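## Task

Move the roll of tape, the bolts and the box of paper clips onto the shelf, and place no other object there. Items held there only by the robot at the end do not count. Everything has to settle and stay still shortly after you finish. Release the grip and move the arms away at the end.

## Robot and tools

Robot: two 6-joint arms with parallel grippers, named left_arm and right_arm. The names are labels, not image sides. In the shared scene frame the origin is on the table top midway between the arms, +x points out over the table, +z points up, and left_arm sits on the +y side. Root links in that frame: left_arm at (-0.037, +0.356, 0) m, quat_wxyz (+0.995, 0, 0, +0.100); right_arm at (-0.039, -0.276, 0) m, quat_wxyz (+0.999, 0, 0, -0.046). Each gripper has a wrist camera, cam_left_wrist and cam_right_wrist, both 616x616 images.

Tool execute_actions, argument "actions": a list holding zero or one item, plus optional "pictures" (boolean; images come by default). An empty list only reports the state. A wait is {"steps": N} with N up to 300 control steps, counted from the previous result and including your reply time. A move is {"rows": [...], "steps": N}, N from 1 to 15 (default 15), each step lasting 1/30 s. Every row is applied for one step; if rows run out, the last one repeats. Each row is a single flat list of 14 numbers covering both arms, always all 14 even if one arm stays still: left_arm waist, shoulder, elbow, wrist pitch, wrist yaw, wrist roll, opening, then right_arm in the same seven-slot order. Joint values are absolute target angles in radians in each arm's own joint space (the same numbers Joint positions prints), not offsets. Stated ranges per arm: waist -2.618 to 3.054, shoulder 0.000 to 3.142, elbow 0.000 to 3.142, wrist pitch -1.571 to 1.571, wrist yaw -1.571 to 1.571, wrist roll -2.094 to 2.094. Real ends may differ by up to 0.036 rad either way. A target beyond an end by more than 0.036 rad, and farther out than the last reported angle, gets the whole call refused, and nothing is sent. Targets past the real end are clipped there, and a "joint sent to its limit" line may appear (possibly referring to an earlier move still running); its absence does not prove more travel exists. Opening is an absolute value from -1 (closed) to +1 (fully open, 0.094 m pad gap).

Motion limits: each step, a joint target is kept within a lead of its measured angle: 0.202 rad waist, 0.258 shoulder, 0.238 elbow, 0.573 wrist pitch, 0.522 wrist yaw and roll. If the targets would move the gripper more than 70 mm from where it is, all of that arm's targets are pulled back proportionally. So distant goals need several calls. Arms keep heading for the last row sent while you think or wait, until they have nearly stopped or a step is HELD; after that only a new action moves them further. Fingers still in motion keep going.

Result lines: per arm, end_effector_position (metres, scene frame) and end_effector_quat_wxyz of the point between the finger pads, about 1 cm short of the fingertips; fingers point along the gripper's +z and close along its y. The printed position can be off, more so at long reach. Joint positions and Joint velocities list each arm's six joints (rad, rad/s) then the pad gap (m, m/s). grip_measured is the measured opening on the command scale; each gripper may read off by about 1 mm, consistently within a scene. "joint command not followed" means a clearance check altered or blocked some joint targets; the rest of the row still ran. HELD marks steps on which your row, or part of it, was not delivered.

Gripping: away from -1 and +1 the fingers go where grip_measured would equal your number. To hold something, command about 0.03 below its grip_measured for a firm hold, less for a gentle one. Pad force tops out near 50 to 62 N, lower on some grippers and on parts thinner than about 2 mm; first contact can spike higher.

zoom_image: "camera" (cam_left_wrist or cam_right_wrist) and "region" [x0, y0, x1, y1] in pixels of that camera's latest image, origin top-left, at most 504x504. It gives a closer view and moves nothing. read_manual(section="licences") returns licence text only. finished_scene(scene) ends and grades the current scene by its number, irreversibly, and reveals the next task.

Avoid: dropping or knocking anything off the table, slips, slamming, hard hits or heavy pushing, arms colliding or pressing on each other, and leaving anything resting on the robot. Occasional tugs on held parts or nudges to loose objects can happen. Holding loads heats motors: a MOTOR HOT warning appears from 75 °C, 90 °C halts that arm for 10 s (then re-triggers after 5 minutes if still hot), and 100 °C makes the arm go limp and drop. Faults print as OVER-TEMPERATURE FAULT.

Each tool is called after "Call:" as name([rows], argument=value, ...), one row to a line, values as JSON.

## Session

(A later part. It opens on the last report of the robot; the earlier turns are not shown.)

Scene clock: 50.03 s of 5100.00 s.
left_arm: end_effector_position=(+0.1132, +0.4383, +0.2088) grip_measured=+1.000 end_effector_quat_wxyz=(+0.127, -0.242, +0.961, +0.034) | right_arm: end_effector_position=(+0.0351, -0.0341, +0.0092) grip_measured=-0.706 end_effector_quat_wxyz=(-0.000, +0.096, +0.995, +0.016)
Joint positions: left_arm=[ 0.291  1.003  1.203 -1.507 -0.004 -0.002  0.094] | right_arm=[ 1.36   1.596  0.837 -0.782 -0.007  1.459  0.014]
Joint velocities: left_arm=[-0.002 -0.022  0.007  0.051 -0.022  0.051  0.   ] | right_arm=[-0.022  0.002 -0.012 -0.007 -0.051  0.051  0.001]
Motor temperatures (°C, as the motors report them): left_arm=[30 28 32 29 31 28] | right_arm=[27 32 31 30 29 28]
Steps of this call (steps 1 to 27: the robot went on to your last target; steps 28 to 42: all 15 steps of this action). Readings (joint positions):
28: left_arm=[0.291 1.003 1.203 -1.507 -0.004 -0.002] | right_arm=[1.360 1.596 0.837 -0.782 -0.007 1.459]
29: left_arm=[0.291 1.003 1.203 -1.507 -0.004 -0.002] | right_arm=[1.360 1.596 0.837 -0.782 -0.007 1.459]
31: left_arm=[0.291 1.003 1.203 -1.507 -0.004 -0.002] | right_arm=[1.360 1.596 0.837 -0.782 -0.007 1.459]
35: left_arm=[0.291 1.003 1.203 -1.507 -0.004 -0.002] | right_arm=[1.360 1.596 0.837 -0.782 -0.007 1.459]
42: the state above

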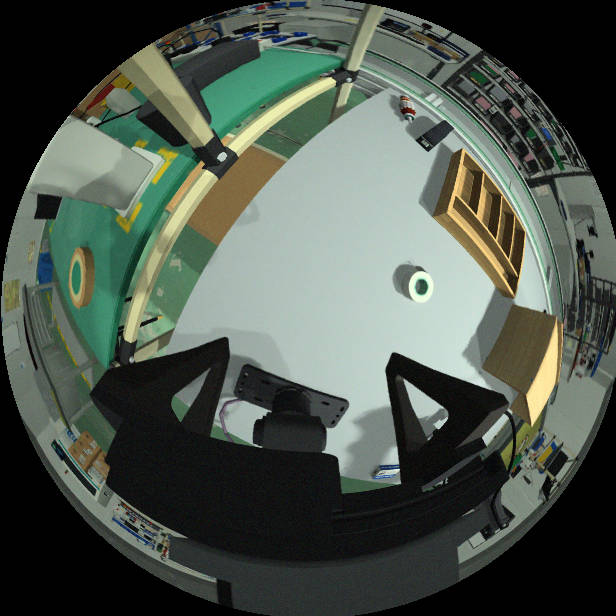

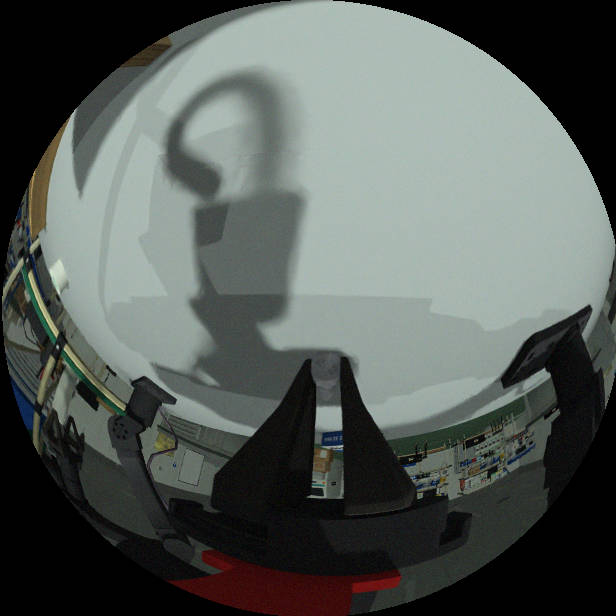

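Call:
execute_actions([
  {"rows":[[0.3,1.0,1.2,-1.5,0,0,1,1.355,1.57,0.9,-0.85,0,1.45,-0.74],[0.3,1.0,1.2,-1.5,0,0,1,1.355,1.53,1.0,-0.95,0,1.4,-0.74],[0.3,1.0,1.2,-1.5,0,0,1,1.355,1.5,1.1,-1.05,0,1.3,-0.74],[0.3,1.0,1.2,-1.5,0,0,1,1.355,1.47,1.25,-1.2,0,1.2,-0.74],[0.3,1.0,1.2,-1.5,0,0,1,1.355,1.45,1.4,-1.3,0,1.0,-0.74],[0.3,1.0,1.2,-1.5,0,0,1,1.355,1.42,1.6,-1.45,0,0.8,-0.74],[0.3,1.0,1.2,-1.5,0,0,1,1.3,1.4,1.8,-1.55,0,0.6,-0.74],[0.3,1.0,1.2,-1.5,0,0,1,1.2,1.4,1.8,-1.55,0,0.4,-0.74],[0.3,1.0,1.2,-1.5,0,0,1,1.0,1.4,1.8,-1.55,0,0.2,-0.74],[0.3,1.0,1.2,-1.5,0,0,1,0.8,1.4,1.8,-1.55,0,0,-0.74],[0.3,1.0,1.2,-1.5,0,0,1,0.6,1.4,1.8,-1.55,0,0,-0.74],[0.3,1.0,1.2,-1.5,0,0,1,0.3,1.4,1.8,-1.55,0,0,-0.74]],"steps":15},
])

Call:
execute_actions([
  {"steps":25},
])

Scene clock: 52.23 s of 5100.00 s.
left_arm: end_effector_position=(+0.1132, +0.4383, +0.2088) grip_measured=+1.000 end_effector_quat_wxyz=(+0.127, -0.242, +0.961, +0.034) | right_arm: end_effector_position=(+0.1521, -0.0438, +0.2527) grip_measured=-0.706 end_effector_quat_wxyz=(+0.127, -0.131, +0.975, +0.128)
Joint positions: left_arm=[ 0.291  1.003  1.203 -1.507 -0.004 -0.002  0.094] | right_arm=[ 0.962  1.431  1.62  -1.397 -0.02   0.605  0.014]
Joint velocities: left_arm=[ 0.007 -0.007 -0.007  0.022  0.022  0.051  0.   ] | right_arm=[-1.697 -0.002  1.78  -0.608  0.051 -2.249 -0.   ]
Motor temperatures (°C, as the motors report them): left_arm=[30 28 32 30 31 28] | right_arm=[27 32 31 30 29 28]
Steps of this call (steps 1 to 15: the robot went on to your last target; steps 16 to 51: nothing new was sent; steps 52 to 66: all 15 steps of this action). Readings (joint positions):
52: left_arm=[0.291 1.003 1.203 -1.507 -0.004 -0.002] | right_arm=[1.360 1.595 0.842 -0.791 -0.007 1.459]
53: left_arm=[0.291 1.003 1.203 -1.507 -0.004 -0.002] | right_arm=[1.360 1.593 0.865 -0.826 -0.007 1.451]
55: left_arm=[0.291 1.003 1.203 -1.507 -0.004 -0.002] | right_arm=[1.360 1.575 0.958 -0.929 -0.007 1.397]
59: left_arm=[0.291 1.003 1.203 -1.507 -0.004 -0.002] | right_arm=[1.338 1.481 1.189 -1.145 -0.016 1.134]
66: the state above

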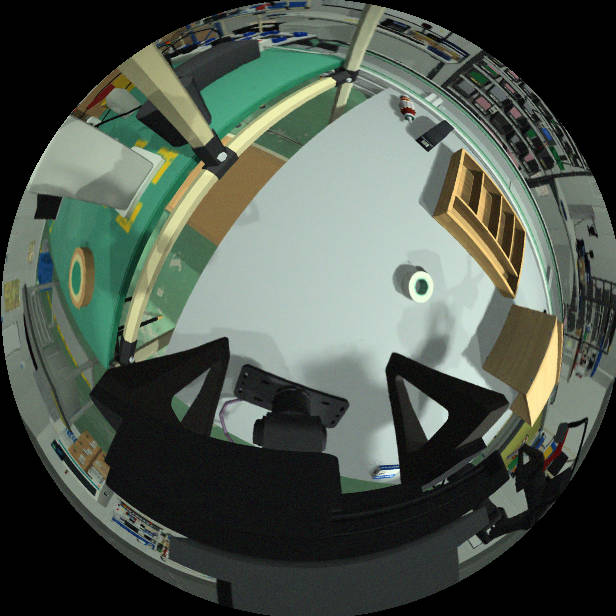

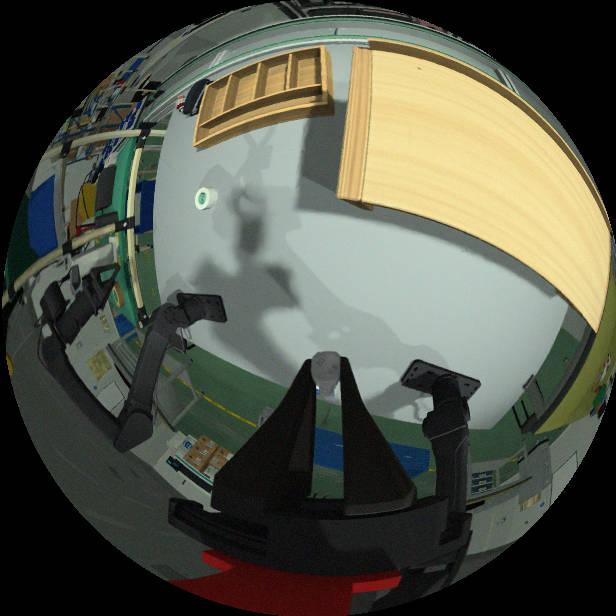

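Scene clock: 53.07 s of 5100.00 s.
left_arm: end_effector_position=(+0.1132, +0.4383, +0.2088) grip_measured=+1.000 end_effector_quat_wxyz=(+0.127, -0.242, +0.961, +0.034) | right_arm: end_effector_position=(+0.2361, -0.2202, +0.2986) grip_measured=-0.706 end_effector_quat_wxyz=(+0.204, -0.093, +0.974, +0.017)
Joint positions: left_arm=[ 0.291  1.003  1.203 -1.507 -0.004 -0.002  0.094] | right_arm=[ 0.297  1.404  1.788 -1.542  0.01   0.011  0.014]
Joint velocities: left_arm=[ 0.002 -0.012 -0.017 -0.066  0.022 -0.037  0.   ] | right_arm=[ 0.002 -0.017  0.002  0.066 -0.022  0.007 -0.001]
Motor temperatures (°C, as the motors report them): left_arm=[30 28 32 30 31 28] | right_arm=[27 32 31 30 29 28]
Steps of this call (steps 1 to 25: the robot went on to your last target). Readings (joint positions):
1: left_arm=[0.291 1.003 1.203 -1.507 -0.004 -0.002] | right_arm=[0.897 1.431 1.679 -1.413 -0.020 0.515]
2: left_arm=[0.291 1.003 1.203 -1.507 -0.004 -0.002] | right_arm=[0.826 1.428 1.727 -1.424 -0.020 0.417]
4: left_arm=[0.291 1.003 1.203 -1.507 -0.004 -0.002] | right_arm=[0.671 1.413 1.777 -1.438 -0.016 0.269]
8: left_arm=[0.291 1.003 1.203 -1.507 -0.004 -0.002] | right_arm=[0.372 1.403 1.788 -1.484 -0.003 0.116]
25: the state above

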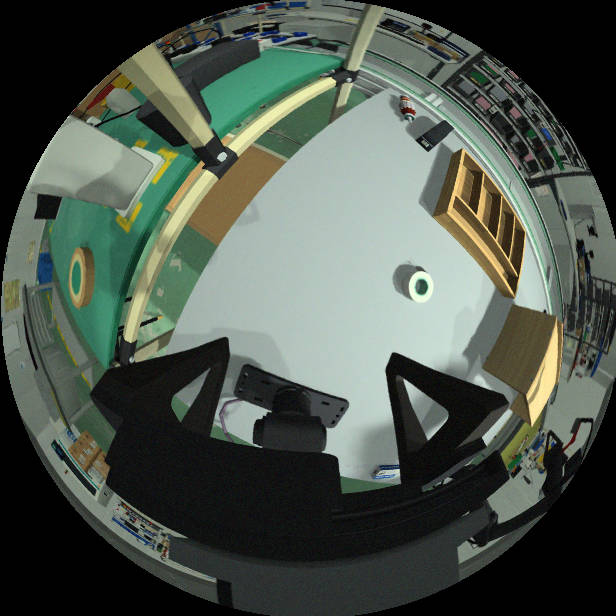

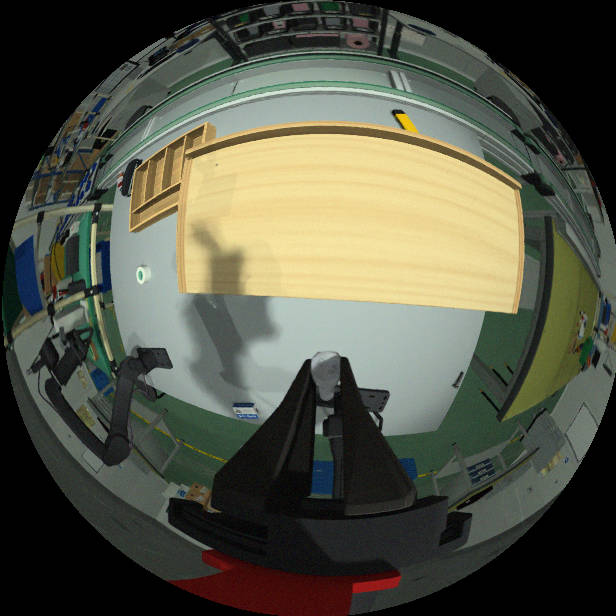

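Call:
execute_actions([
  {"rows":[[0.3,1.0,1.2,-1.5,0,0,1,0.3,1.5,1.9,-1.52,0,0,-0.74],[0.3,1.0,1.2,-1.5,0,0,1,0.3,1.6,1.98,-1.5,0,0,-0.74],[0.3,1.0,1.2,-1.5,0,0,1,0.3,1.7,2.03,-1.43,0,0,-0.74],[0.3,1.0,1.2,-1.5,0,0,1,0.3,1.8,2.08,-1.35,0,0,-0.74],[0.3,1.0,1.2,-1.5,0,0,1,0.3,1.88,2.12,-1.29,0,0,-0.74],[0.3,1.0,1.2,-1.5,0,0,1,0.3,1.94,2.14,-1.245,0,0,-0.74]],"steps":15},
])

Call:
execute_actions([
  {"rows":[[0.3,1.0,1.2,-1.5,0,0,1,0.3,1.94,2.08,-1.2,0,0,-0.74],[0.3,1.0,1.2,-1.5,0,0,1,0.3,1.94,2.08,-1.2,0,0,-0.74],[0.3,1.0,1.2,-1.5,0,0,1,0.3,1.935,2.02,-1.16,0,0,-0.74],[0.3,1.0,1.2,-1.5,0,0,1,0.3,1.935,2.02,-1.16,0,0,-0.74],[0.3,1.0,1.2,-1.5,0,0,1,0.3,1.93,1.96,-1.12,0,0,-0.74]],"steps":15},
])

Scene clock: 55.07 s of 5100.00 s.
left_arm: end_effector_position=(+0.1132, +0.4383, +0.2088) grip_measured=+1.000 end_effector_quat_wxyz=(+0.127, -0.242, +0.961, +0.034) | right_arm: end_effector_position=(+0.4160, -0.1828, +0.2175) grip_measured=-0.706 end_effector_quat_wxyz=(+0.201, -0.095, +0.975, +0.017)
Joint positions: left_arm=[ 0.291  1.003  1.203 -1.507 -0.004 -0.002  0.094] | right_arm=[ 0.297  1.998  2.11  -1.277  0.01   0.009  0.014]
Joint velocities: left_arm=[-0.002 -0.007 -0.002  0.066  0.051  0.007  0.   ] | right_arm=[ 0.007  0.042  0.002  0.095 -0.037  0.022  0.001]
Motor temperatures (°C, as the motors report them): left_arm=[30 28 32 30 31 28] | right_arm=[27 32 31 30 29 28]
Steps of this call (steps 1 to 30: the robot went on to your last target; steps 31 to 45: nothing new was sent; steps 46 to 60: all 15 steps of this action). Readings (joint positions):
46: left_arm=[0.291 1.003 1.203 -1.507 -0.004 -0.002] | right_arm=[0.297 1.418 1.807 -1.556 0.010 0.009]
47: left_arm=[0.291 1.003 1.203 -1.507 -0.004 -0.002] | right_arm=[0.297 1.454 1.857 -1.572 0.010 0.009]
49: left_arm=[0.291 1.003 1.203 -1.507 -0.004 -0.002] | right_arm=[0.297 1.553 1.964 -1.540 0.010 0.009]
53: left_arm=[0.291 1.003 1.203 -1.507 -0.004 -0.002] | right_arm=[0.297 1.767 2.083 -1.402 0.010 0.009]
60: the state above

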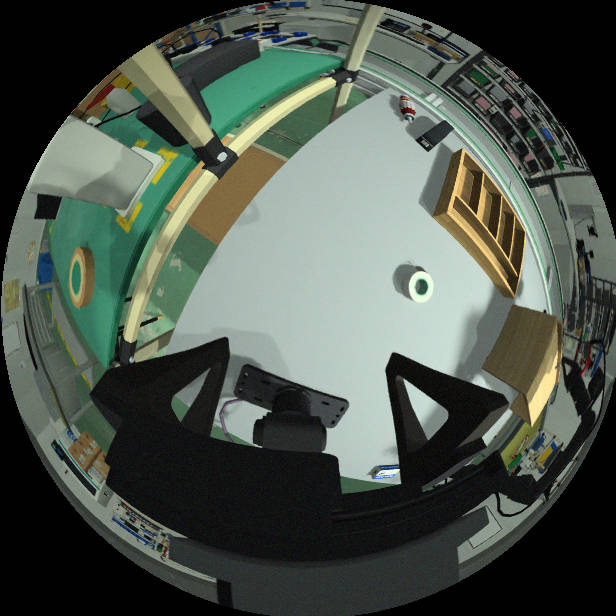

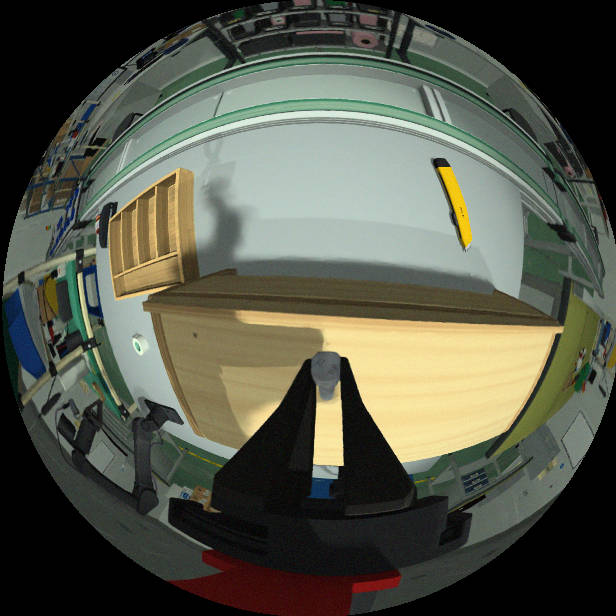

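Scene clock: 55.57 s of 5100.00 s.
left_arm: end_effector_position=(+0.1132, +0.4383, +0.2088) grip_measured=+1.000 end_effector_quat_wxyz=(+0.127, -0.242, +0.961, +0.034) | right_arm: end_effector_position=(+0.4199, -0.1820, +0.2141) grip_measured=-0.706 end_effector_quat_wxyz=(+0.232, -0.094, +0.968, +0.020)
Joint positions: left_arm=[ 0.291  1.003  1.203 -1.507 -0.004 -0.002  0.094] | right_arm=[ 0.297  1.932  1.974 -1.142  0.01   0.009  0.014]
Joint velocities: left_arm=[-0.017 -0.007  0.012  0.007 -0.051 -0.022  0.   ] | right_arm=[ 0.007 -0.002 -0.012  0.11   0.007  0.007  0.   ]
Motor temperatures (°C, as the motors report them): left_arm=[30 28 32 30 31 28] | right_arm=[27 32 31 31 29 28]
Steps of this call (steps 1 to 15: all 15 steps of this action). Readings (joint positions):
1: left_arm=[0.291 1.003 1.203 -1.507 -0.004 -0.002] | right_arm=[0.297 1.996 2.102 -1.267 0.010 0.009]
2: left_arm=[0.291 1.003 1.203 -1.507 -0.004 -0.002] | right_arm=[0.297 1.987 2.096 -1.257 0.010 0.009]
4: left_arm=[0.291 1.003 1.203 -1.507 -0.004 -0.002] | right_arm=[0.297 1.962 2.064 -1.222 0.010 0.009]
8: left_arm=[0.291 1.003 1.203 -1.507 -0.004 -0.002] | right_arm=[0.297 1.932 1.994 -1.169 0.010 0.009]
15: the state above

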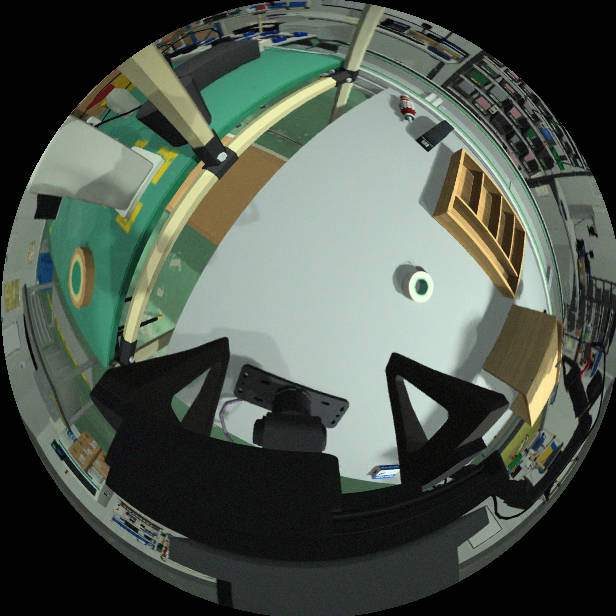

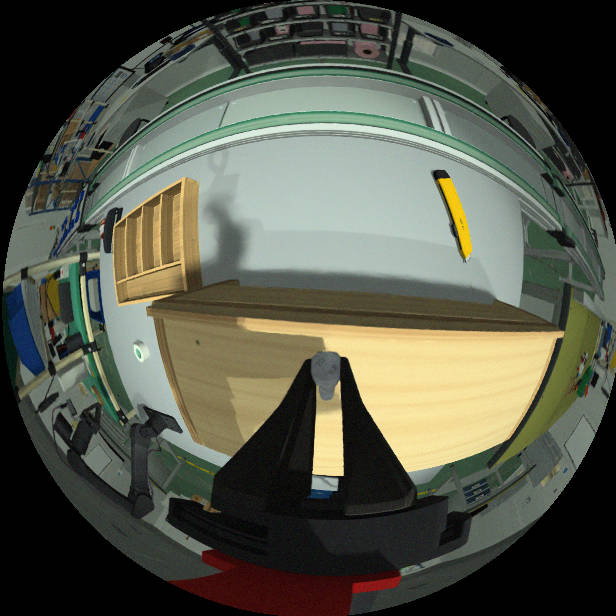

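Call:
execute_actions([
  {"rows":[[0.3,1.0,1.2,-1.5,0,0,1,0.3,1.93,1.94,-1.12,0,0,-0.74],[0.3,1.0,1.2,-1.5,0,0,1,0.3,1.93,1.94,-1.12,0,0,-0.74],[0.3,1.0,1.2,-1.5,0,0,1,0.3,1.93,1.94,-1.12,0,0,-0.74],[0.3,1.0,1.2,-1.5,0,0,1,0.3,1.93,1.94,-1.12,0,0,-0.74],[0.3,1.0,1.2,-1.5,0,0,1,0.3,1.93,1.94,-1.12,0,0,-0.3],[0.3,1.0,1.2,-1.5,0,0,1,0.3,1.93,1.94,-1.12,0,0,0.3],[0.3,1.0,1.2,-1.5,0,0,1,0.3,1.93,1.94,-1.12,0,0,0.3],[0.3,1.0,1.2,-1.5,0,0,1,0.3,1.93,1.94,-1.12,0,0,0.3],[0.3,1.0,1.2,-1.5,0,0,1,0.3,1.93,1.96,-1.12,0,0,0.3],[0.3,1.0,1.2,-1.5,0,0,1,0.3,1.9,2.0,-1.15,0,0,0.3],[0.3,1.0,1.2,-1.5,0,0,1,0.3,1.85,2.03,-1.2,0,0,0.3],[0.3,1.0,1.2,-1.5,0,0,1,0.3,1.78,2.03,-1.3,0,0,0.3],[0.3,1.0,1.2,-1.5,0,0,1,0.3,1.7,2.0,-1.4,0,0,0.3],[0.3,1.0,1.2,-1.5,0,0,1,0.3,1.6,1.95,-1.5,0,0,0.3],[0.3,1.0,1.2,-1.5,0,0,1,0.3,1.5,1.9,-1.5,0,0,0.3]],"steps":15},
])

Call:
execute_actions([
  {"rows":[[0.3,1.0,1.2,-1.5,0,0,1,0.2,1.45,1.85,-1.5,0,0,1],[0.3,1.0,1.2,-1.5,0,0,1,0,1.45,1.85,-1.5,0,0,1],[0.3,1.0,1.2,-1.5,0,0,1,-0.3,1.45,1.85,-1.5,0,0,1],[0.3,1.0,1.2,-1.5,0,0,1,-0.6,1.5,1.9,-1.5,0,0,1],[0.3,1.0,1.2,-1.5,0,0,1,-1.0,1.6,1.9,-1.5,0,0,1]],"steps":15},
])

Call:
execute_actions([
  {"steps":25},
])

Scene clock: 58.10 s of 5100.00 s.
left_arm: end_effector_position=(+0.1132, +0.4383, +0.2088) grip_measured=+1.000 end_effector_quat_wxyz=(+0.127, -0.242, +0.961, +0.034) | right_arm: end_effector_position=(+0.3834, -0.1896, +0.2444) grip_measured=+0.298 end_effector_quat_wxyz=(+0.229, -0.094, +0.969, +0.020)
Joint positions: left_arm=[ 0.291  1.003  1.203 -1.507 -0.004 -0.002  0.094] | right_arm=[ 0.297  1.82   1.955 -1.242  0.01   0.009  0.061]
Joint velocities: left_arm=[-0.007  0.007 -0.017 -0.051  0.037  0.066  0.   ] | right_arm=[-0.017 -1.282 -0.33  -0.74  -0.022 -0.051  0.001]
Motor temperatures (°C, as the motors report them): left_arm=[30 28 32 30 31 28] | right_arm=[27 32 31 31 29 28]
Steps of this call (steps 1 to 15: the robot went on to your last target; steps 16 to 61: nothing new was sent; steps 62 to 76: all 15 steps of this action). Readings (joint positions):
62: left_arm=[0.291 1.003 1.203 -1.507 -0.004 -0.002] | right_arm=[0.297 1.932 1.971 -1.131 0.010 0.009]
63: left_arm=[0.291 1.003 1.203 -1.507 -0.004 -0.002] | right_arm=[0.297 1.932 1.968 -1.130 0.010 0.009]
65: left_arm=[0.291 1.003 1.203 -1.507 -0.004 -0.002] | right_arm=[0.297 1.932 1.961 -1.129 0.010 0.009]
69: left_arm=[0.291 1.003 1.203 -1.507 -0.004 -0.002] | right_arm=[0.297 1.932 1.957 -1.129 0.010 0.009]
76: the state above

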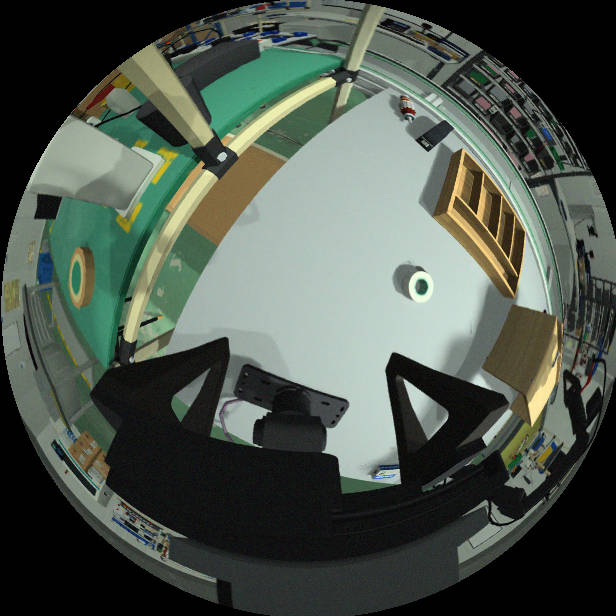

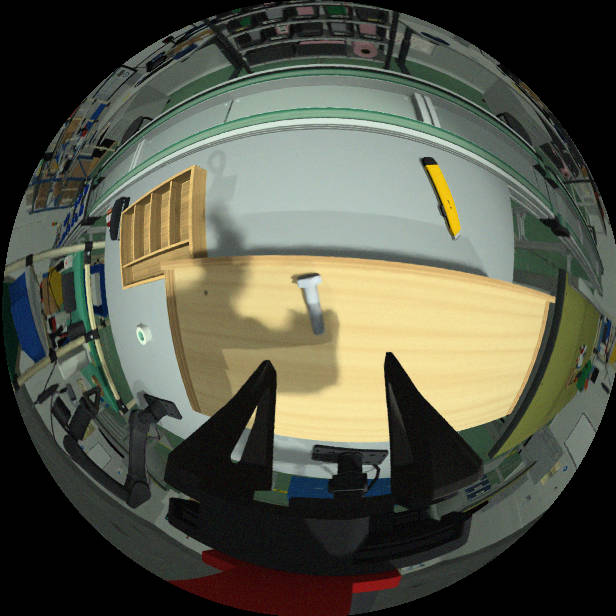

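Scene clock: 58.60 s of 5100.00 s.
left_arm: end_effector_position=(+0.1132, +0.4383, +0.2088) grip_measured=+1.000 end_effector_quat_wxyz=(+0.127, -0.242, +0.961, +0.034) | right_arm: end_effector_position=(+0.2289, -0.5004, +0.2829) grip_measured=+1.000 end_effector_quat_wxyz=(+0.192, +0.339, +0.918, -0.067)
Joint positions: left_arm=[ 0.291  1.003  1.203 -1.507 -0.004 -0.002  0.094] | right_arm=[-0.61   1.62   1.914 -1.455 -0.005  0.005  0.094]
Joint velocities: left_arm=[-0.002 -0.012  0.012  0.037 -0.051  0.022  0.   ] | right_arm=[-2.098  0.066 -0.007 -0.022  0.007 -0.066  0.   ]
Motor temperatures (°C, as the motors report them): left_arm=[30 28 32 30 31 28] | right_arm=[27 32 31 31 29 28]
Steps of this call (steps 1 to 15: all 15 steps of this action). Readings (joint positions):
1: left_arm=[0.291 1.003 1.203 -1.507 -0.004 -0.002] | right_arm=[0.292 1.771 1.938 -1.267 0.006 0.008]
2: left_arm=[0.291 1.003 1.203 -1.507 -0.004 -0.002] | right_arm=[0.274 1.721 1.924 -1.292 -0.001 0.008]
4: left_arm=[0.291 1.003 1.203 -1.507 -0.004 -0.002] | right_arm=[0.202 1.628 1.913 -1.338 -0.006 0.007]
8: left_arm=[0.291 1.003 1.203 -1.507 -0.004 -0.002] | right_arm=[-0.082 1.557 1.914 -1.414 -0.008 0.006]
15: the state above

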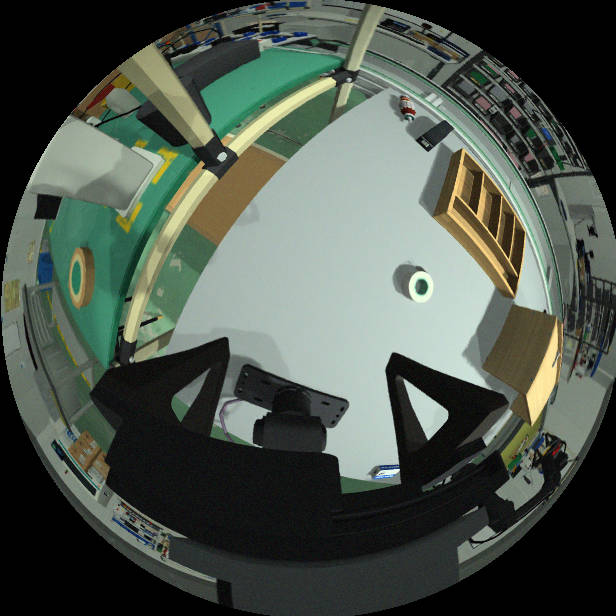

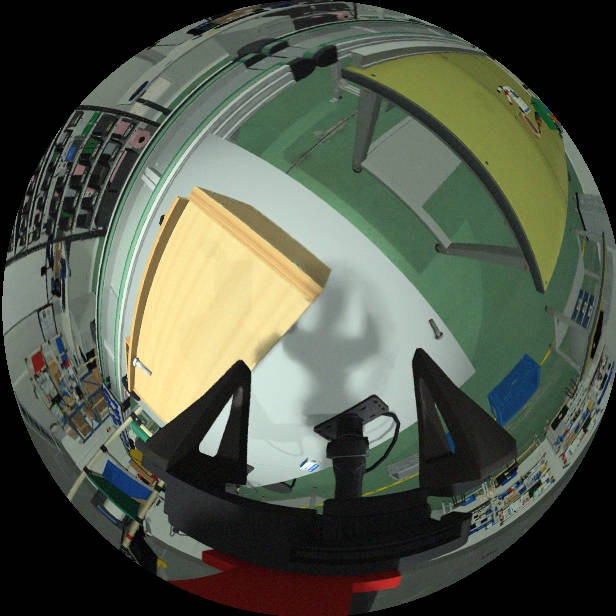

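Scene clock: 59.43 s of 5100.00 s.
left_arm: end_effector_position=(+0.1132, +0.4383, +0.2088) grip_measured=+1.000 end_effector_quat_wxyz=(+0.127, -0.242, +0.961, +0.034) | right_arm: end_effector_position=(+0.1145, -0.5803, +0.2806) grip_measured=+1.000 end_effector_quat_wxyz=(+0.158, +0.517, +0.835, -0.103)
Joint positions: left_arm=[ 0.291  1.003  1.203 -1.507 -0.004 -0.002  0.094] | right_arm=[-1.009  1.617  1.914 -1.49   0.011  0.005  0.094]
Joint velocities: left_arm=[ 0.002  0.002 -0.007 -0.066 -0.007  0.022  0.   ] | right_arm=[-0.002 -0.002  0.007  0.051 -0.007  0.022  0.   ]
Motor temperatures (°C, as the motors report them): left_arm=[30 28 32 30 31 28] | right_arm=[27 33 31 31 29 28]
Steps of this call (steps 1 to 25: the robot went on to your last target). Readings (joint positions):
1: left_arm=[0.291 1.003 1.203 -1.507 -0.004 -0.002] | right_arm=[-0.686 1.621 1.914 -1.456 -0.005 0.005]
2: left_arm=[0.291 1.003 1.203 -1.507 -0.004 -0.002] | right_arm=[-0.763 1.621 1.914 -1.457 -0.005 0.005]
4: left_arm=[0.291 1.003 1.203 -1.507 -0.004 -0.002] | right_arm=[-0.910 1.621 1.914 -1.459 -0.002 0.005]
8: left_arm=[0.291 1.003 1.203 -1.507 -0.004 -0.002] | right_arm=[-1.020 1.619 1.914 -1.474 0.018 0.005]
25: the state above

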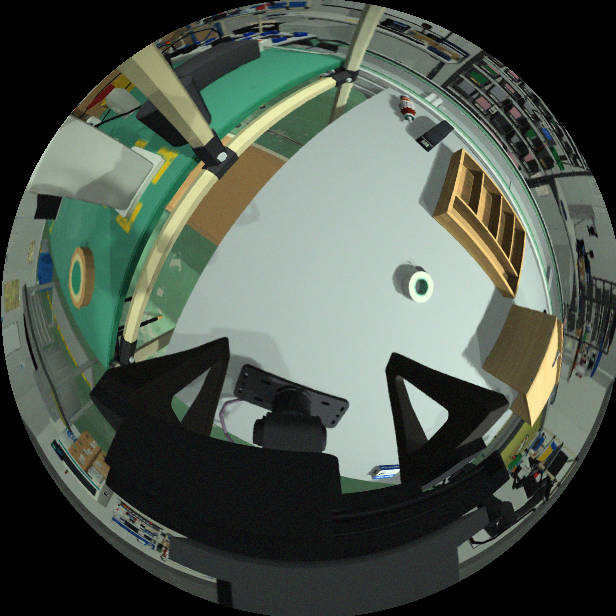

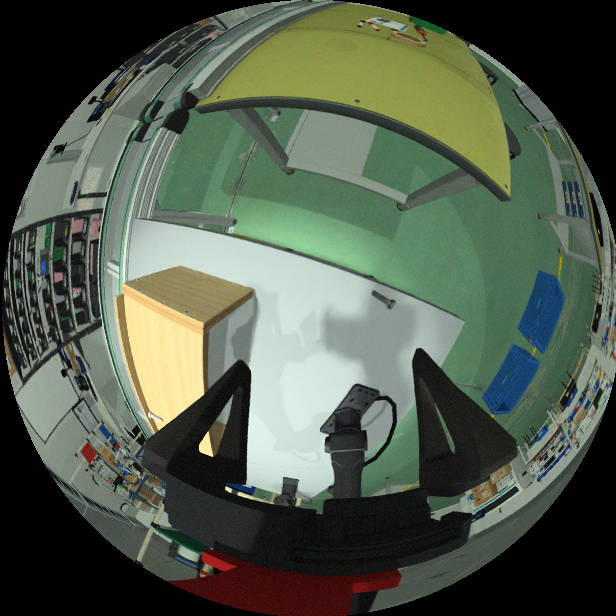

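Call:
execute_actions([
  {"rows":[[0.3,1.0,1.2,-1.5,0,0,1,-1.1,1.65,1.8,-1.4,0,0,0.6],[0.3,1.0,1.2,-1.5,0,0,1,-1.2,1.7,1.7,-1.3,0,0,0.6],[0.3,1.0,1.2,-1.5,0,0,1,-1.2,1.75,1.6,-1.23,0,0,0.6],[0.3,1.0,1.2,-1.5,0,0,1,-1.2,1.78,1.51,-1.17,0,0,0.6]],"steps":15},
])

Call:
execute_actions([
  {"steps":10},
])

Scene clock: 61.07 s of 5100.00 s.
left_arm: end_effector_position=(+0.1132, +0.4383, +0.2088) grip_measured=+1.000 end_effector_quat_wxyz=(+0.127, -0.242, +0.961, +0.034) | right_arm: end_effector_position=(+0.0587, -0.6076, +0.1058) grip_measured=+0.602 end_effector_quat_wxyz=(+0.016, +0.602, +0.798, -0.011)
Joint positions: left_arm=[ 0.291  1.003  1.203 -1.507 -0.004 -0.002  0.094] | right_arm=[-1.197  1.818  1.496 -1.21  -0.003  0.004  0.075]
Joint velocities: left_arm=[ 0.002 -0.002 -0.002  0.022 -0.037 -0.007  0.   ] | right_arm=[ 0.012 -0.217  0.002  0.212 -0.022 -0.007 -0.001]
Motor temperatures (°C, as the motors report them): left_arm=[30 28 32 30 31 28] | right_arm=[27 33 31 31 29 28]
Steps of this call (steps 1 to 15: the robot went on to your last target; steps 16 to 34: nothing new was sent; steps 35 to 49: all 15 steps of this action). Readings (joint positions):
35: left_arm=[0.291 1.003 1.203 -1.507 -0.004 -0.002] | right_arm=[-1.019 1.616 1.898 -1.474 0.003 0.004]
36: left_arm=[0.291 1.003 1.203 -1.507 -0.004 -0.002] | right_arm=[-1.046 1.615 1.870 -1.449 -0.004 0.004]
38: left_arm=[0.291 1.003 1.203 -1.507 -0.004 -0.002] | right_arm=[-1.110 1.635 1.800 -1.396 -0.004 0.004]
42: left_arm=[0.291 1.003 1.203 -1.507 -0.004 -0.002] | right_arm=[-1.178 1.726 1.618 -1.273 -0.003 0.004]
49: the state above

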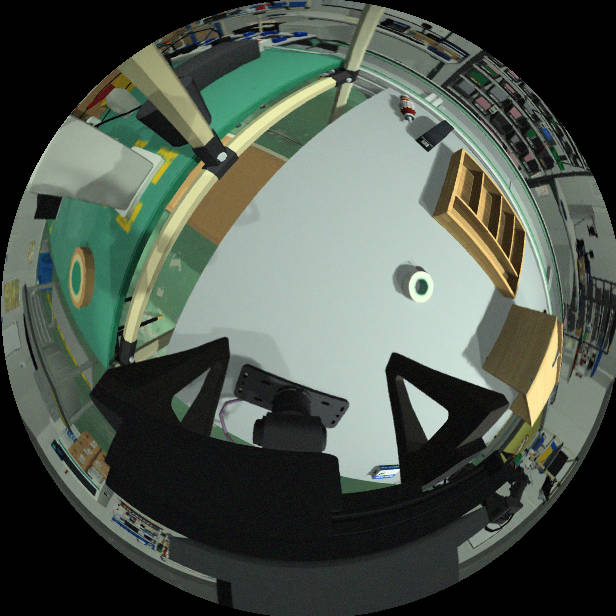

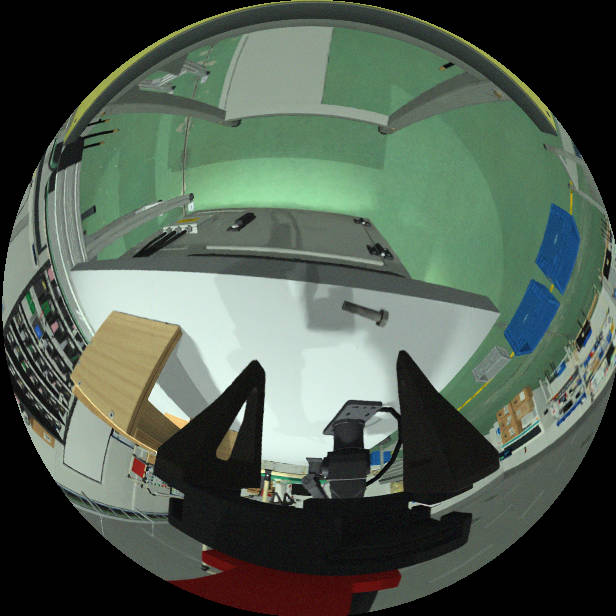

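Scene clock: 61.40 s of 5100.00 s.
left_arm: end_effector_position=(+0.1132, +0.4383, +0.2088) grip_measured=+1.000 end_effector_quat_wxyz=(+0.127, -0.242, +0.961, +0.034) | right_arm: end_effector_position=(+0.0606, -0.6142, +0.1154) grip_measured=+0.602 end_effector_quat_wxyz=(+0.038, +0.602, +0.797, -0.027)
Joint positions: left_arm=[ 0.291  1.003  1.203 -1.507 -0.004 -0.002  0.094] | right_arm=[-1.197  1.79   1.496 -1.184 -0.003  0.004  0.075]
Joint velocities: left_arm=[-0.002 -0.002 -0.002 -0.007 -0.037 -0.022  0.   ] | right_arm=[ 0.012 -0.007 -0.007  0.022 -0.037  0.007 -0.   ]
Motor temperatures (°C, as the motors report them): left_arm=[30 28 32 30 31 28] | right_arm=[27 33 31 31 29 28]
Steps of this call (steps 1 to 10: the robot went on to your last target). Readings (joint positions):
1: left_arm=[0.291 1.003 1.203 -1.507 -0.004 -0.002] | right_arm=[-1.197 1.811 1.496 -1.204 -0.003 0.004]
2: left_arm=[0.291 1.003 1.203 -1.507 -0.004 -0.002] | right_arm=[-1.197 1.803 1.496 -1.198 -0.003 0.004]
4: left_arm=[0.291 1.003 1.203 -1.507 -0.004 -0.002] | right_arm=[-1.197 1.793 1.496 -1.191 -0.003 0.004]
8: left_arm=[0.291 1.003 1.203 -1.507 -0.004 -0.002] | right_arm=[-1.197 1.790 1.496 -1.185 -0.003 0.004]
10: the state above

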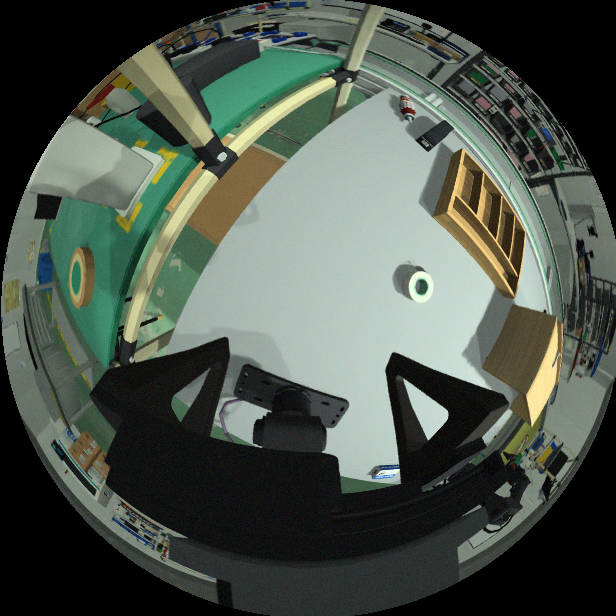

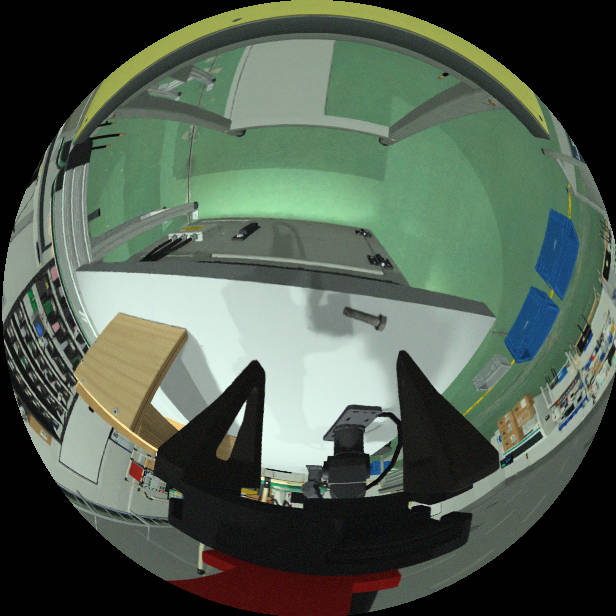

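Call:
execute_actions([
  {"rows":[[0.3,1.0,1.2,-1.5,0,0,1,-1.25,1.82,1.48,-1.15,0,-0.4,0.4],[0.3,1.0,1.2,-1.5,0,0,1,-1.3,1.86,1.45,-1.12,0,-0.8,0.4],[0.3,1.0,1.2,-1.5,0,0,1,-1.305,1.89,1.43,-1.09,0,-1.2,0.4],[0.3,1.0,1.2,-1.5,0,0,1,-1.305,1.915,1.41,-1.06,0,-1.2,0.4]],"steps":15},
])

Call:
execute_actions([
  {"steps":10},
])

Scene clock: 63.50 s of 5100.00 s.
left_arm: end_effector_position=(+0.1132, +0.4383, +0.2088) grip_measured=+1.000 end_effector_quat_wxyz=(+0.127, -0.242, +0.961, +0.034) | right_arm: end_effector_position=(+0.0200, -0.6209, +0.0484) grip_measured=+0.402 end_effector_quat_wxyz=(-0.005, +0.150, +0.989, +0.010)
Joint positions: left_arm=[ 0.291  1.003  1.203 -1.507 -0.004 -0.002  0.094] | right_arm=[-1.311  1.929  1.412 -1.075  0.003 -1.103  0.066]
Joint velocities: left_arm=[-0.002 -0.002 -0.007 -0.007 -0.051  0.037  0.   ] | right_arm=[ 0.002 -0.007  0.007  0.066  0.007 -0.564 -0.   ]
Motor temperatures (°C, as the motors report them): left_arm=[30 28 32 30 31 28] | right_arm=[27 33 32 31 29 28]
Steps of this call (steps 1 to 30: the robot went on to your last target; steps 31 to 48: nothing new was sent; steps 49 to 63: all 15 steps of this action). Readings (joint positions):
49: left_arm=[0.291 1.003 1.203 -1.507 -0.004 -0.002] | right_arm=[-1.202 1.792 1.496 -1.180 -0.005 -0.062]
50: left_arm=[0.291 1.003 1.203 -1.507 -0.004 -0.002] | right_arm=[-1.217 1.798 1.495 -1.173 -0.008 -0.160]
52: left_arm=[0.291 1.003 1.203 -1.507 -0.004 -0.002] | right_arm=[-1.264 1.830 1.480 -1.138 -0.008 -0.361]
56: left_arm=[0.291 1.003 1.203 -1.507 -0.004 -0.002] | right_arm=[-1.313 1.916 1.429 -1.087 0.002 -0.760]
63: the state above

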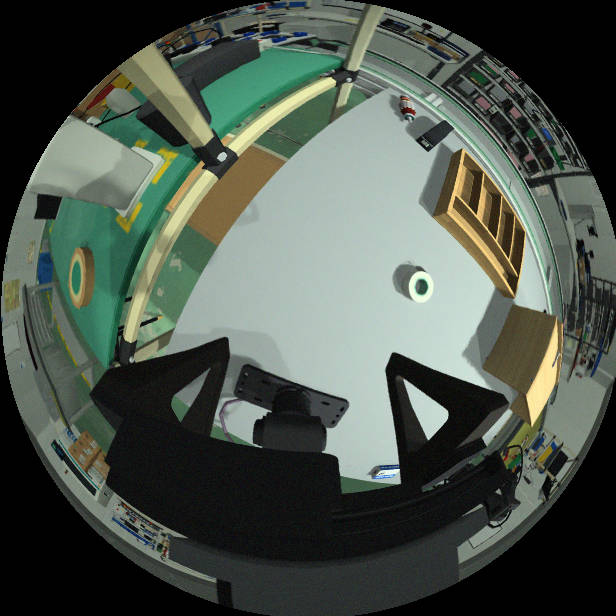

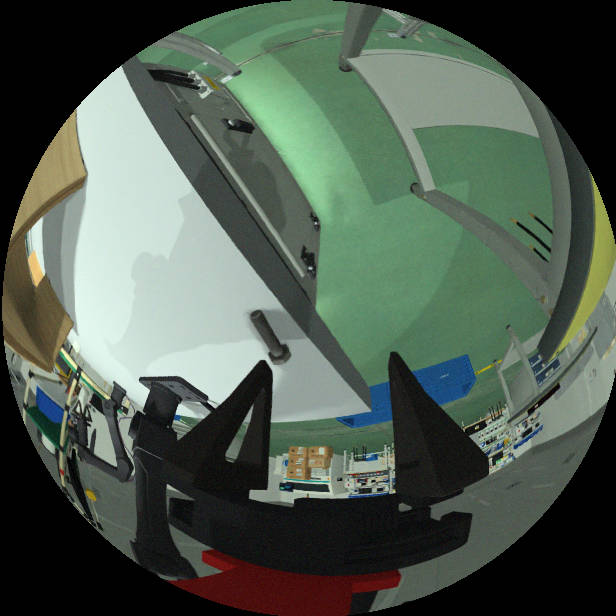

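Scene clock: 63.83 s of 5100.00 s.
left_arm: end_effector_position=(+0.1132, +0.4383, +0.2088) grip_measured=+1.000 end_effector_quat_wxyz=(+0.127, -0.242, +0.961, +0.034) | right_arm: end_effector_position=(+0.0203, -0.6226, +0.0484) grip_measured=+0.402 end_effector_quat_wxyz=(-0.003, +0.111, +0.994, +0.007)
Joint positions: left_arm=[ 0.291  1.003  1.203 -1.507 -0.004 -0.002  0.094] | right_arm=[-1.311  1.929  1.412 -1.068  0.003 -1.182  0.066]
Joint velocities: left_arm=[-0.002  0.002 -0.012 -0.051  0.007  0.007  0.   ] | right_arm=[ 0.002  0.002  0.012 -0.066 -0.037 -0.051  0.   ]
Motor temperatures (°C, as the motors report them): left_arm=[30 28 32 30 31 28] | right_arm=[27 33 32 31 29 28]
Steps of this call (steps 1 to 10: the robot went on to your last target). Readings (joint positions):
1: left_arm=[0.291 1.003 1.203 -1.507 -0.004 -0.002] | right_arm=[-1.311 1.929 1.412 -1.074 0.003 -1.120]
2: left_arm=[0.291 1.003 1.203 -1.507 -0.004 -0.002] | right_arm=[-1.311 1.929 1.412 -1.072 0.003 -1.135]
4: left_arm=[0.291 1.003 1.203 -1.507 -0.004 -0.002] | right_arm=[-1.311 1.929 1.412 -1.071 0.003 -1.156]
8: left_arm=[0.291 1.003 1.203 -1.507 -0.004 -0.002] | right_arm=[-1.311 1.929 1.412 -1.068 0.003 -1.177]
10: the state above

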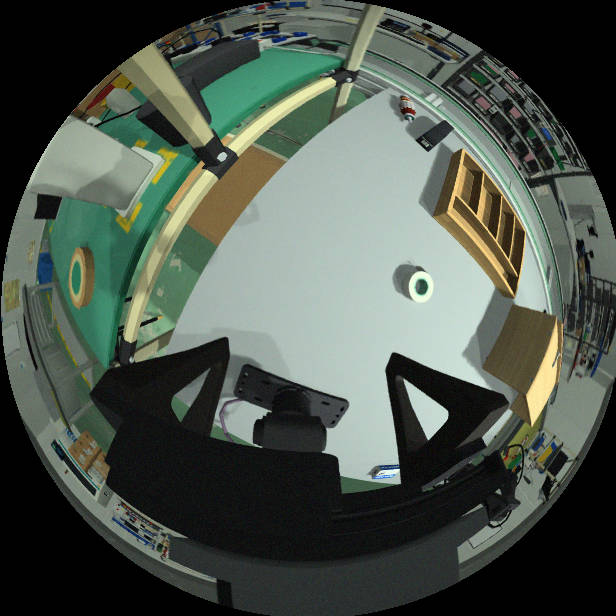

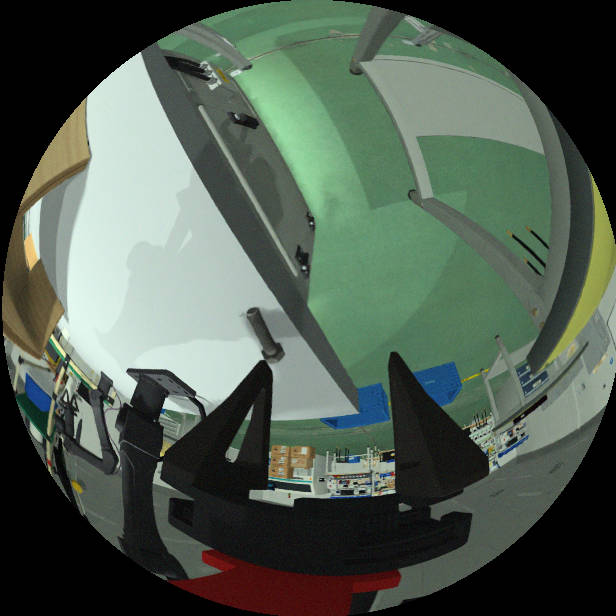

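Call:
execute_actions([
  {"rows":[[0.3,1.0,1.2,-1.5,0,0,1,-1.28,1.87,1.36,-1.05,0,-1.2,0.4],[0.3,1.0,1.2,-1.5,0,0,1,-1.25,1.82,1.29,-1.03,0,-1.2,0.4],[0.3,1.0,1.2,-1.5,0,0,1,-1.235,1.79,1.24,-1.02,0,-1.2,0.4]],"steps":15},
])

Scene clock: 65.77 s of 5100.00 s.
left_arm: end_effector_position=(+0.1132, +0.4383, +0.2088) grip_measured=+1.000 end_effector_quat_wxyz=(+0.127, -0.242, +0.961, +0.034) | right_arm: end_effector_position=(+0.0391, -0.5881, +0.0537) grip_measured=+0.402 end_effector_quat_wxyz=(-0.003, +0.066, +0.998, -0.003)
Joint positions: left_arm=[ 0.291  1.003  1.203 -1.507 -0.004 -0.002  0.094] | right_arm=[-1.233  1.797  1.26  -1.029  0.007 -1.194  0.066]
Joint velocities: left_arm=[-0.017 -0.012  0.007  0.037 -0.081 -0.051  0.   ] | right_arm=[-0.027 -0.002  0.007 -0.037  0.022  0.022  0.   ]
Motor temperatures (°C, as the motors report them): left_arm=[30 28 32 30 31 28] | right_arm=[27 33 32 31 29 28]
Steps of this call (steps 1 to 30: the robot went on to your last target; steps 31 to 43: nothing new was sent; steps 44 to 58: all 15 steps of this action). Readings (joint positions):
44: left_arm=[0.291 1.003 1.203 -1.507 -0.004 -0.002] | right_arm=[-1.309 1.923 1.405 -1.060 0.004 -1.191]
45: left_arm=[0.291 1.003 1.203 -1.507 -0.004 -0.002] | right_arm=[-1.302 1.904 1.379 -1.041 0.006 -1.191]
47: left_arm=[0.291 1.003 1.203 -1.507 -0.004 -0.002] | right_arm=[-1.272 1.842 1.303 -1.024 0.008 -1.192]
51: left_arm=[0.291 1.003 1.203 -1.507 -0.004 -0.002] | right_arm=[-1.233 1.797 1.260 -1.039 0.007 -1.194]
58: the state above

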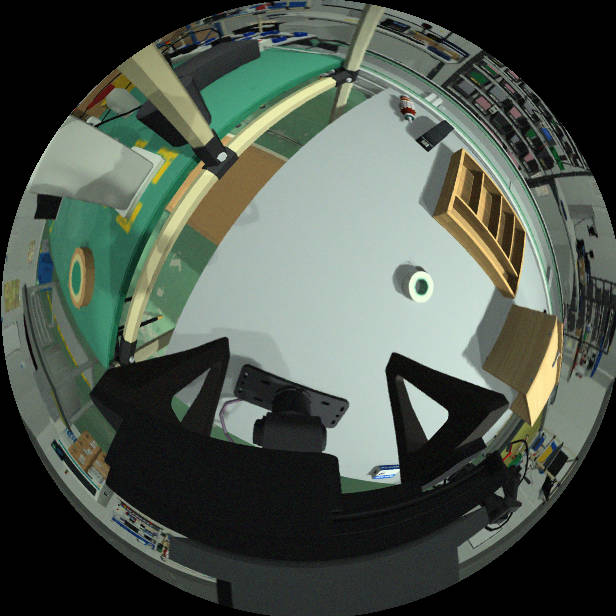

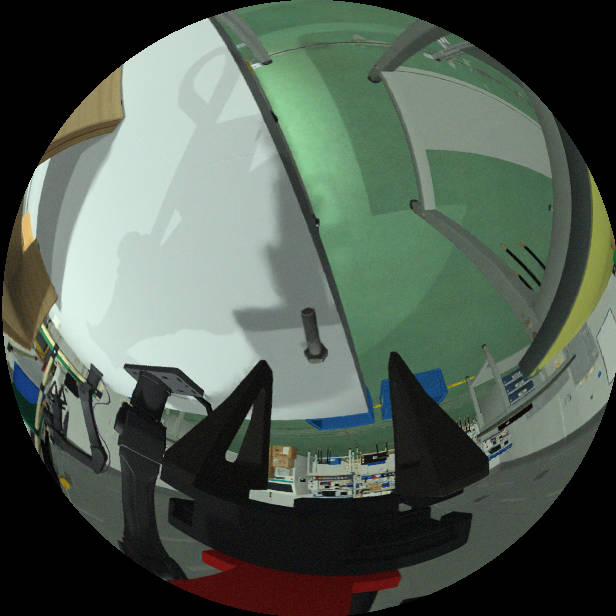

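Call:
execute_actions([
  {"rows":[[0.3,1.0,1.2,-1.5,0,0,1,-1.20,1.79,1.22,-1.0,0,-1.2,0.0],[0.3,1.0,1.2,-1.5,0,0,1,-1.185,1.80,1.19,-0.96,0,-1.2,-0.2],[0.3,1.0,1.2,-1.5,0,0,1,-1.185,1.81,1.16,-0.92,0,-1.2,-0.2]],"steps":15},
])

Scene clock: 68.27 s of 5100.00 s.
left_arm: end_effector_position=(+0.1132, +0.4383, +0.2088) grip_measured=+1.000 end_effector_quat_wxyz=(+0.127, -0.242, +0.961, +0.034) | right_arm: end_effector_position=(+0.0510, -0.5787, +0.0299) grip_measured=-0.198 end_effector_quat_wxyz=(-0.003, +0.044, +0.999, -0.003)
Joint positions: left_arm=[ 0.291  1.003  1.203 -1.507 -0.004 -0.002  0.094] | right_arm=[-1.189  1.807  1.173 -0.932  0.008 -1.194  0.038]
Joint velocities: left_arm=[-0.002  0.002  0.007  0.037  0.051  0.022  0.   ] | right_arm=[-0.012  0.002 -0.007  0.007 -0.037 -0.037 -0.   ]
Motor temperatures (°C, as the motors report them): left_arm=[30 28 32 30 31 28] | right_arm=[27 33 31 31 29 28]
Steps of this call (steps 1 to 15: the robot went on to your last target; steps 16 to 60: nothing new was sent; steps 61 to 75: all 15 steps of this action). Readings (joint positions):
61: left_arm=[0.291 1.003 1.203 -1.507 -0.004 -0.002] | right_arm=[-1.230 1.797 1.257 -1.023 0.008 -1.194]
62: left_arm=[0.291 1.003 1.203 -1.507 -0.004 -0.002] | right_arm=[-1.224 1.797 1.248 -1.010 0.008 -1.194]
64: left_arm=[0.291 1.003 1.203 -1.507 -0.004 -0.002] | right_arm=[-1.204 1.798 1.213 -0.972 0.008 -1.194]
68: left_arm=[0.291 1.003 1.203 -1.507 -0.004 -0.002] | right_arm=[-1.189 1.807 1.174 -0.954 0.008 -1.194]
75: the state above

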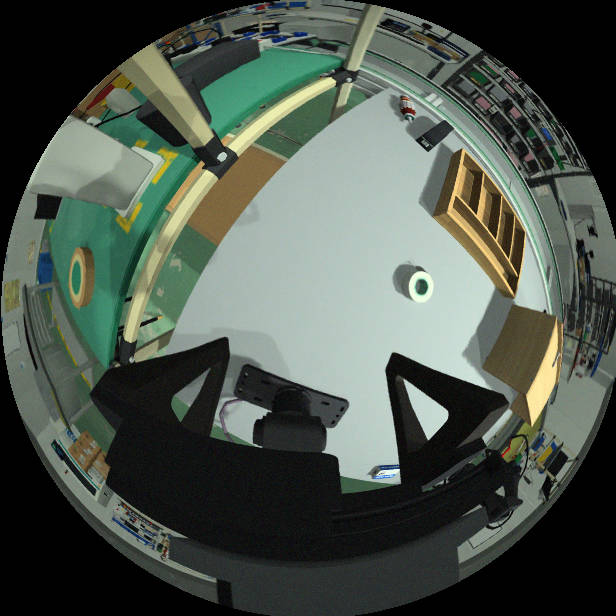

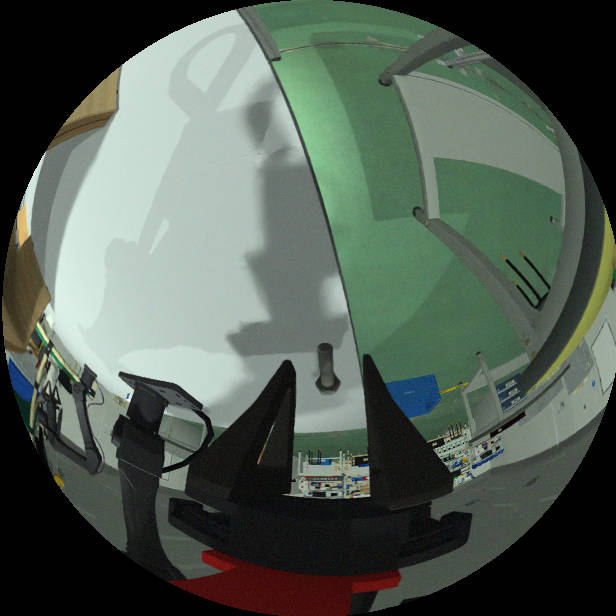

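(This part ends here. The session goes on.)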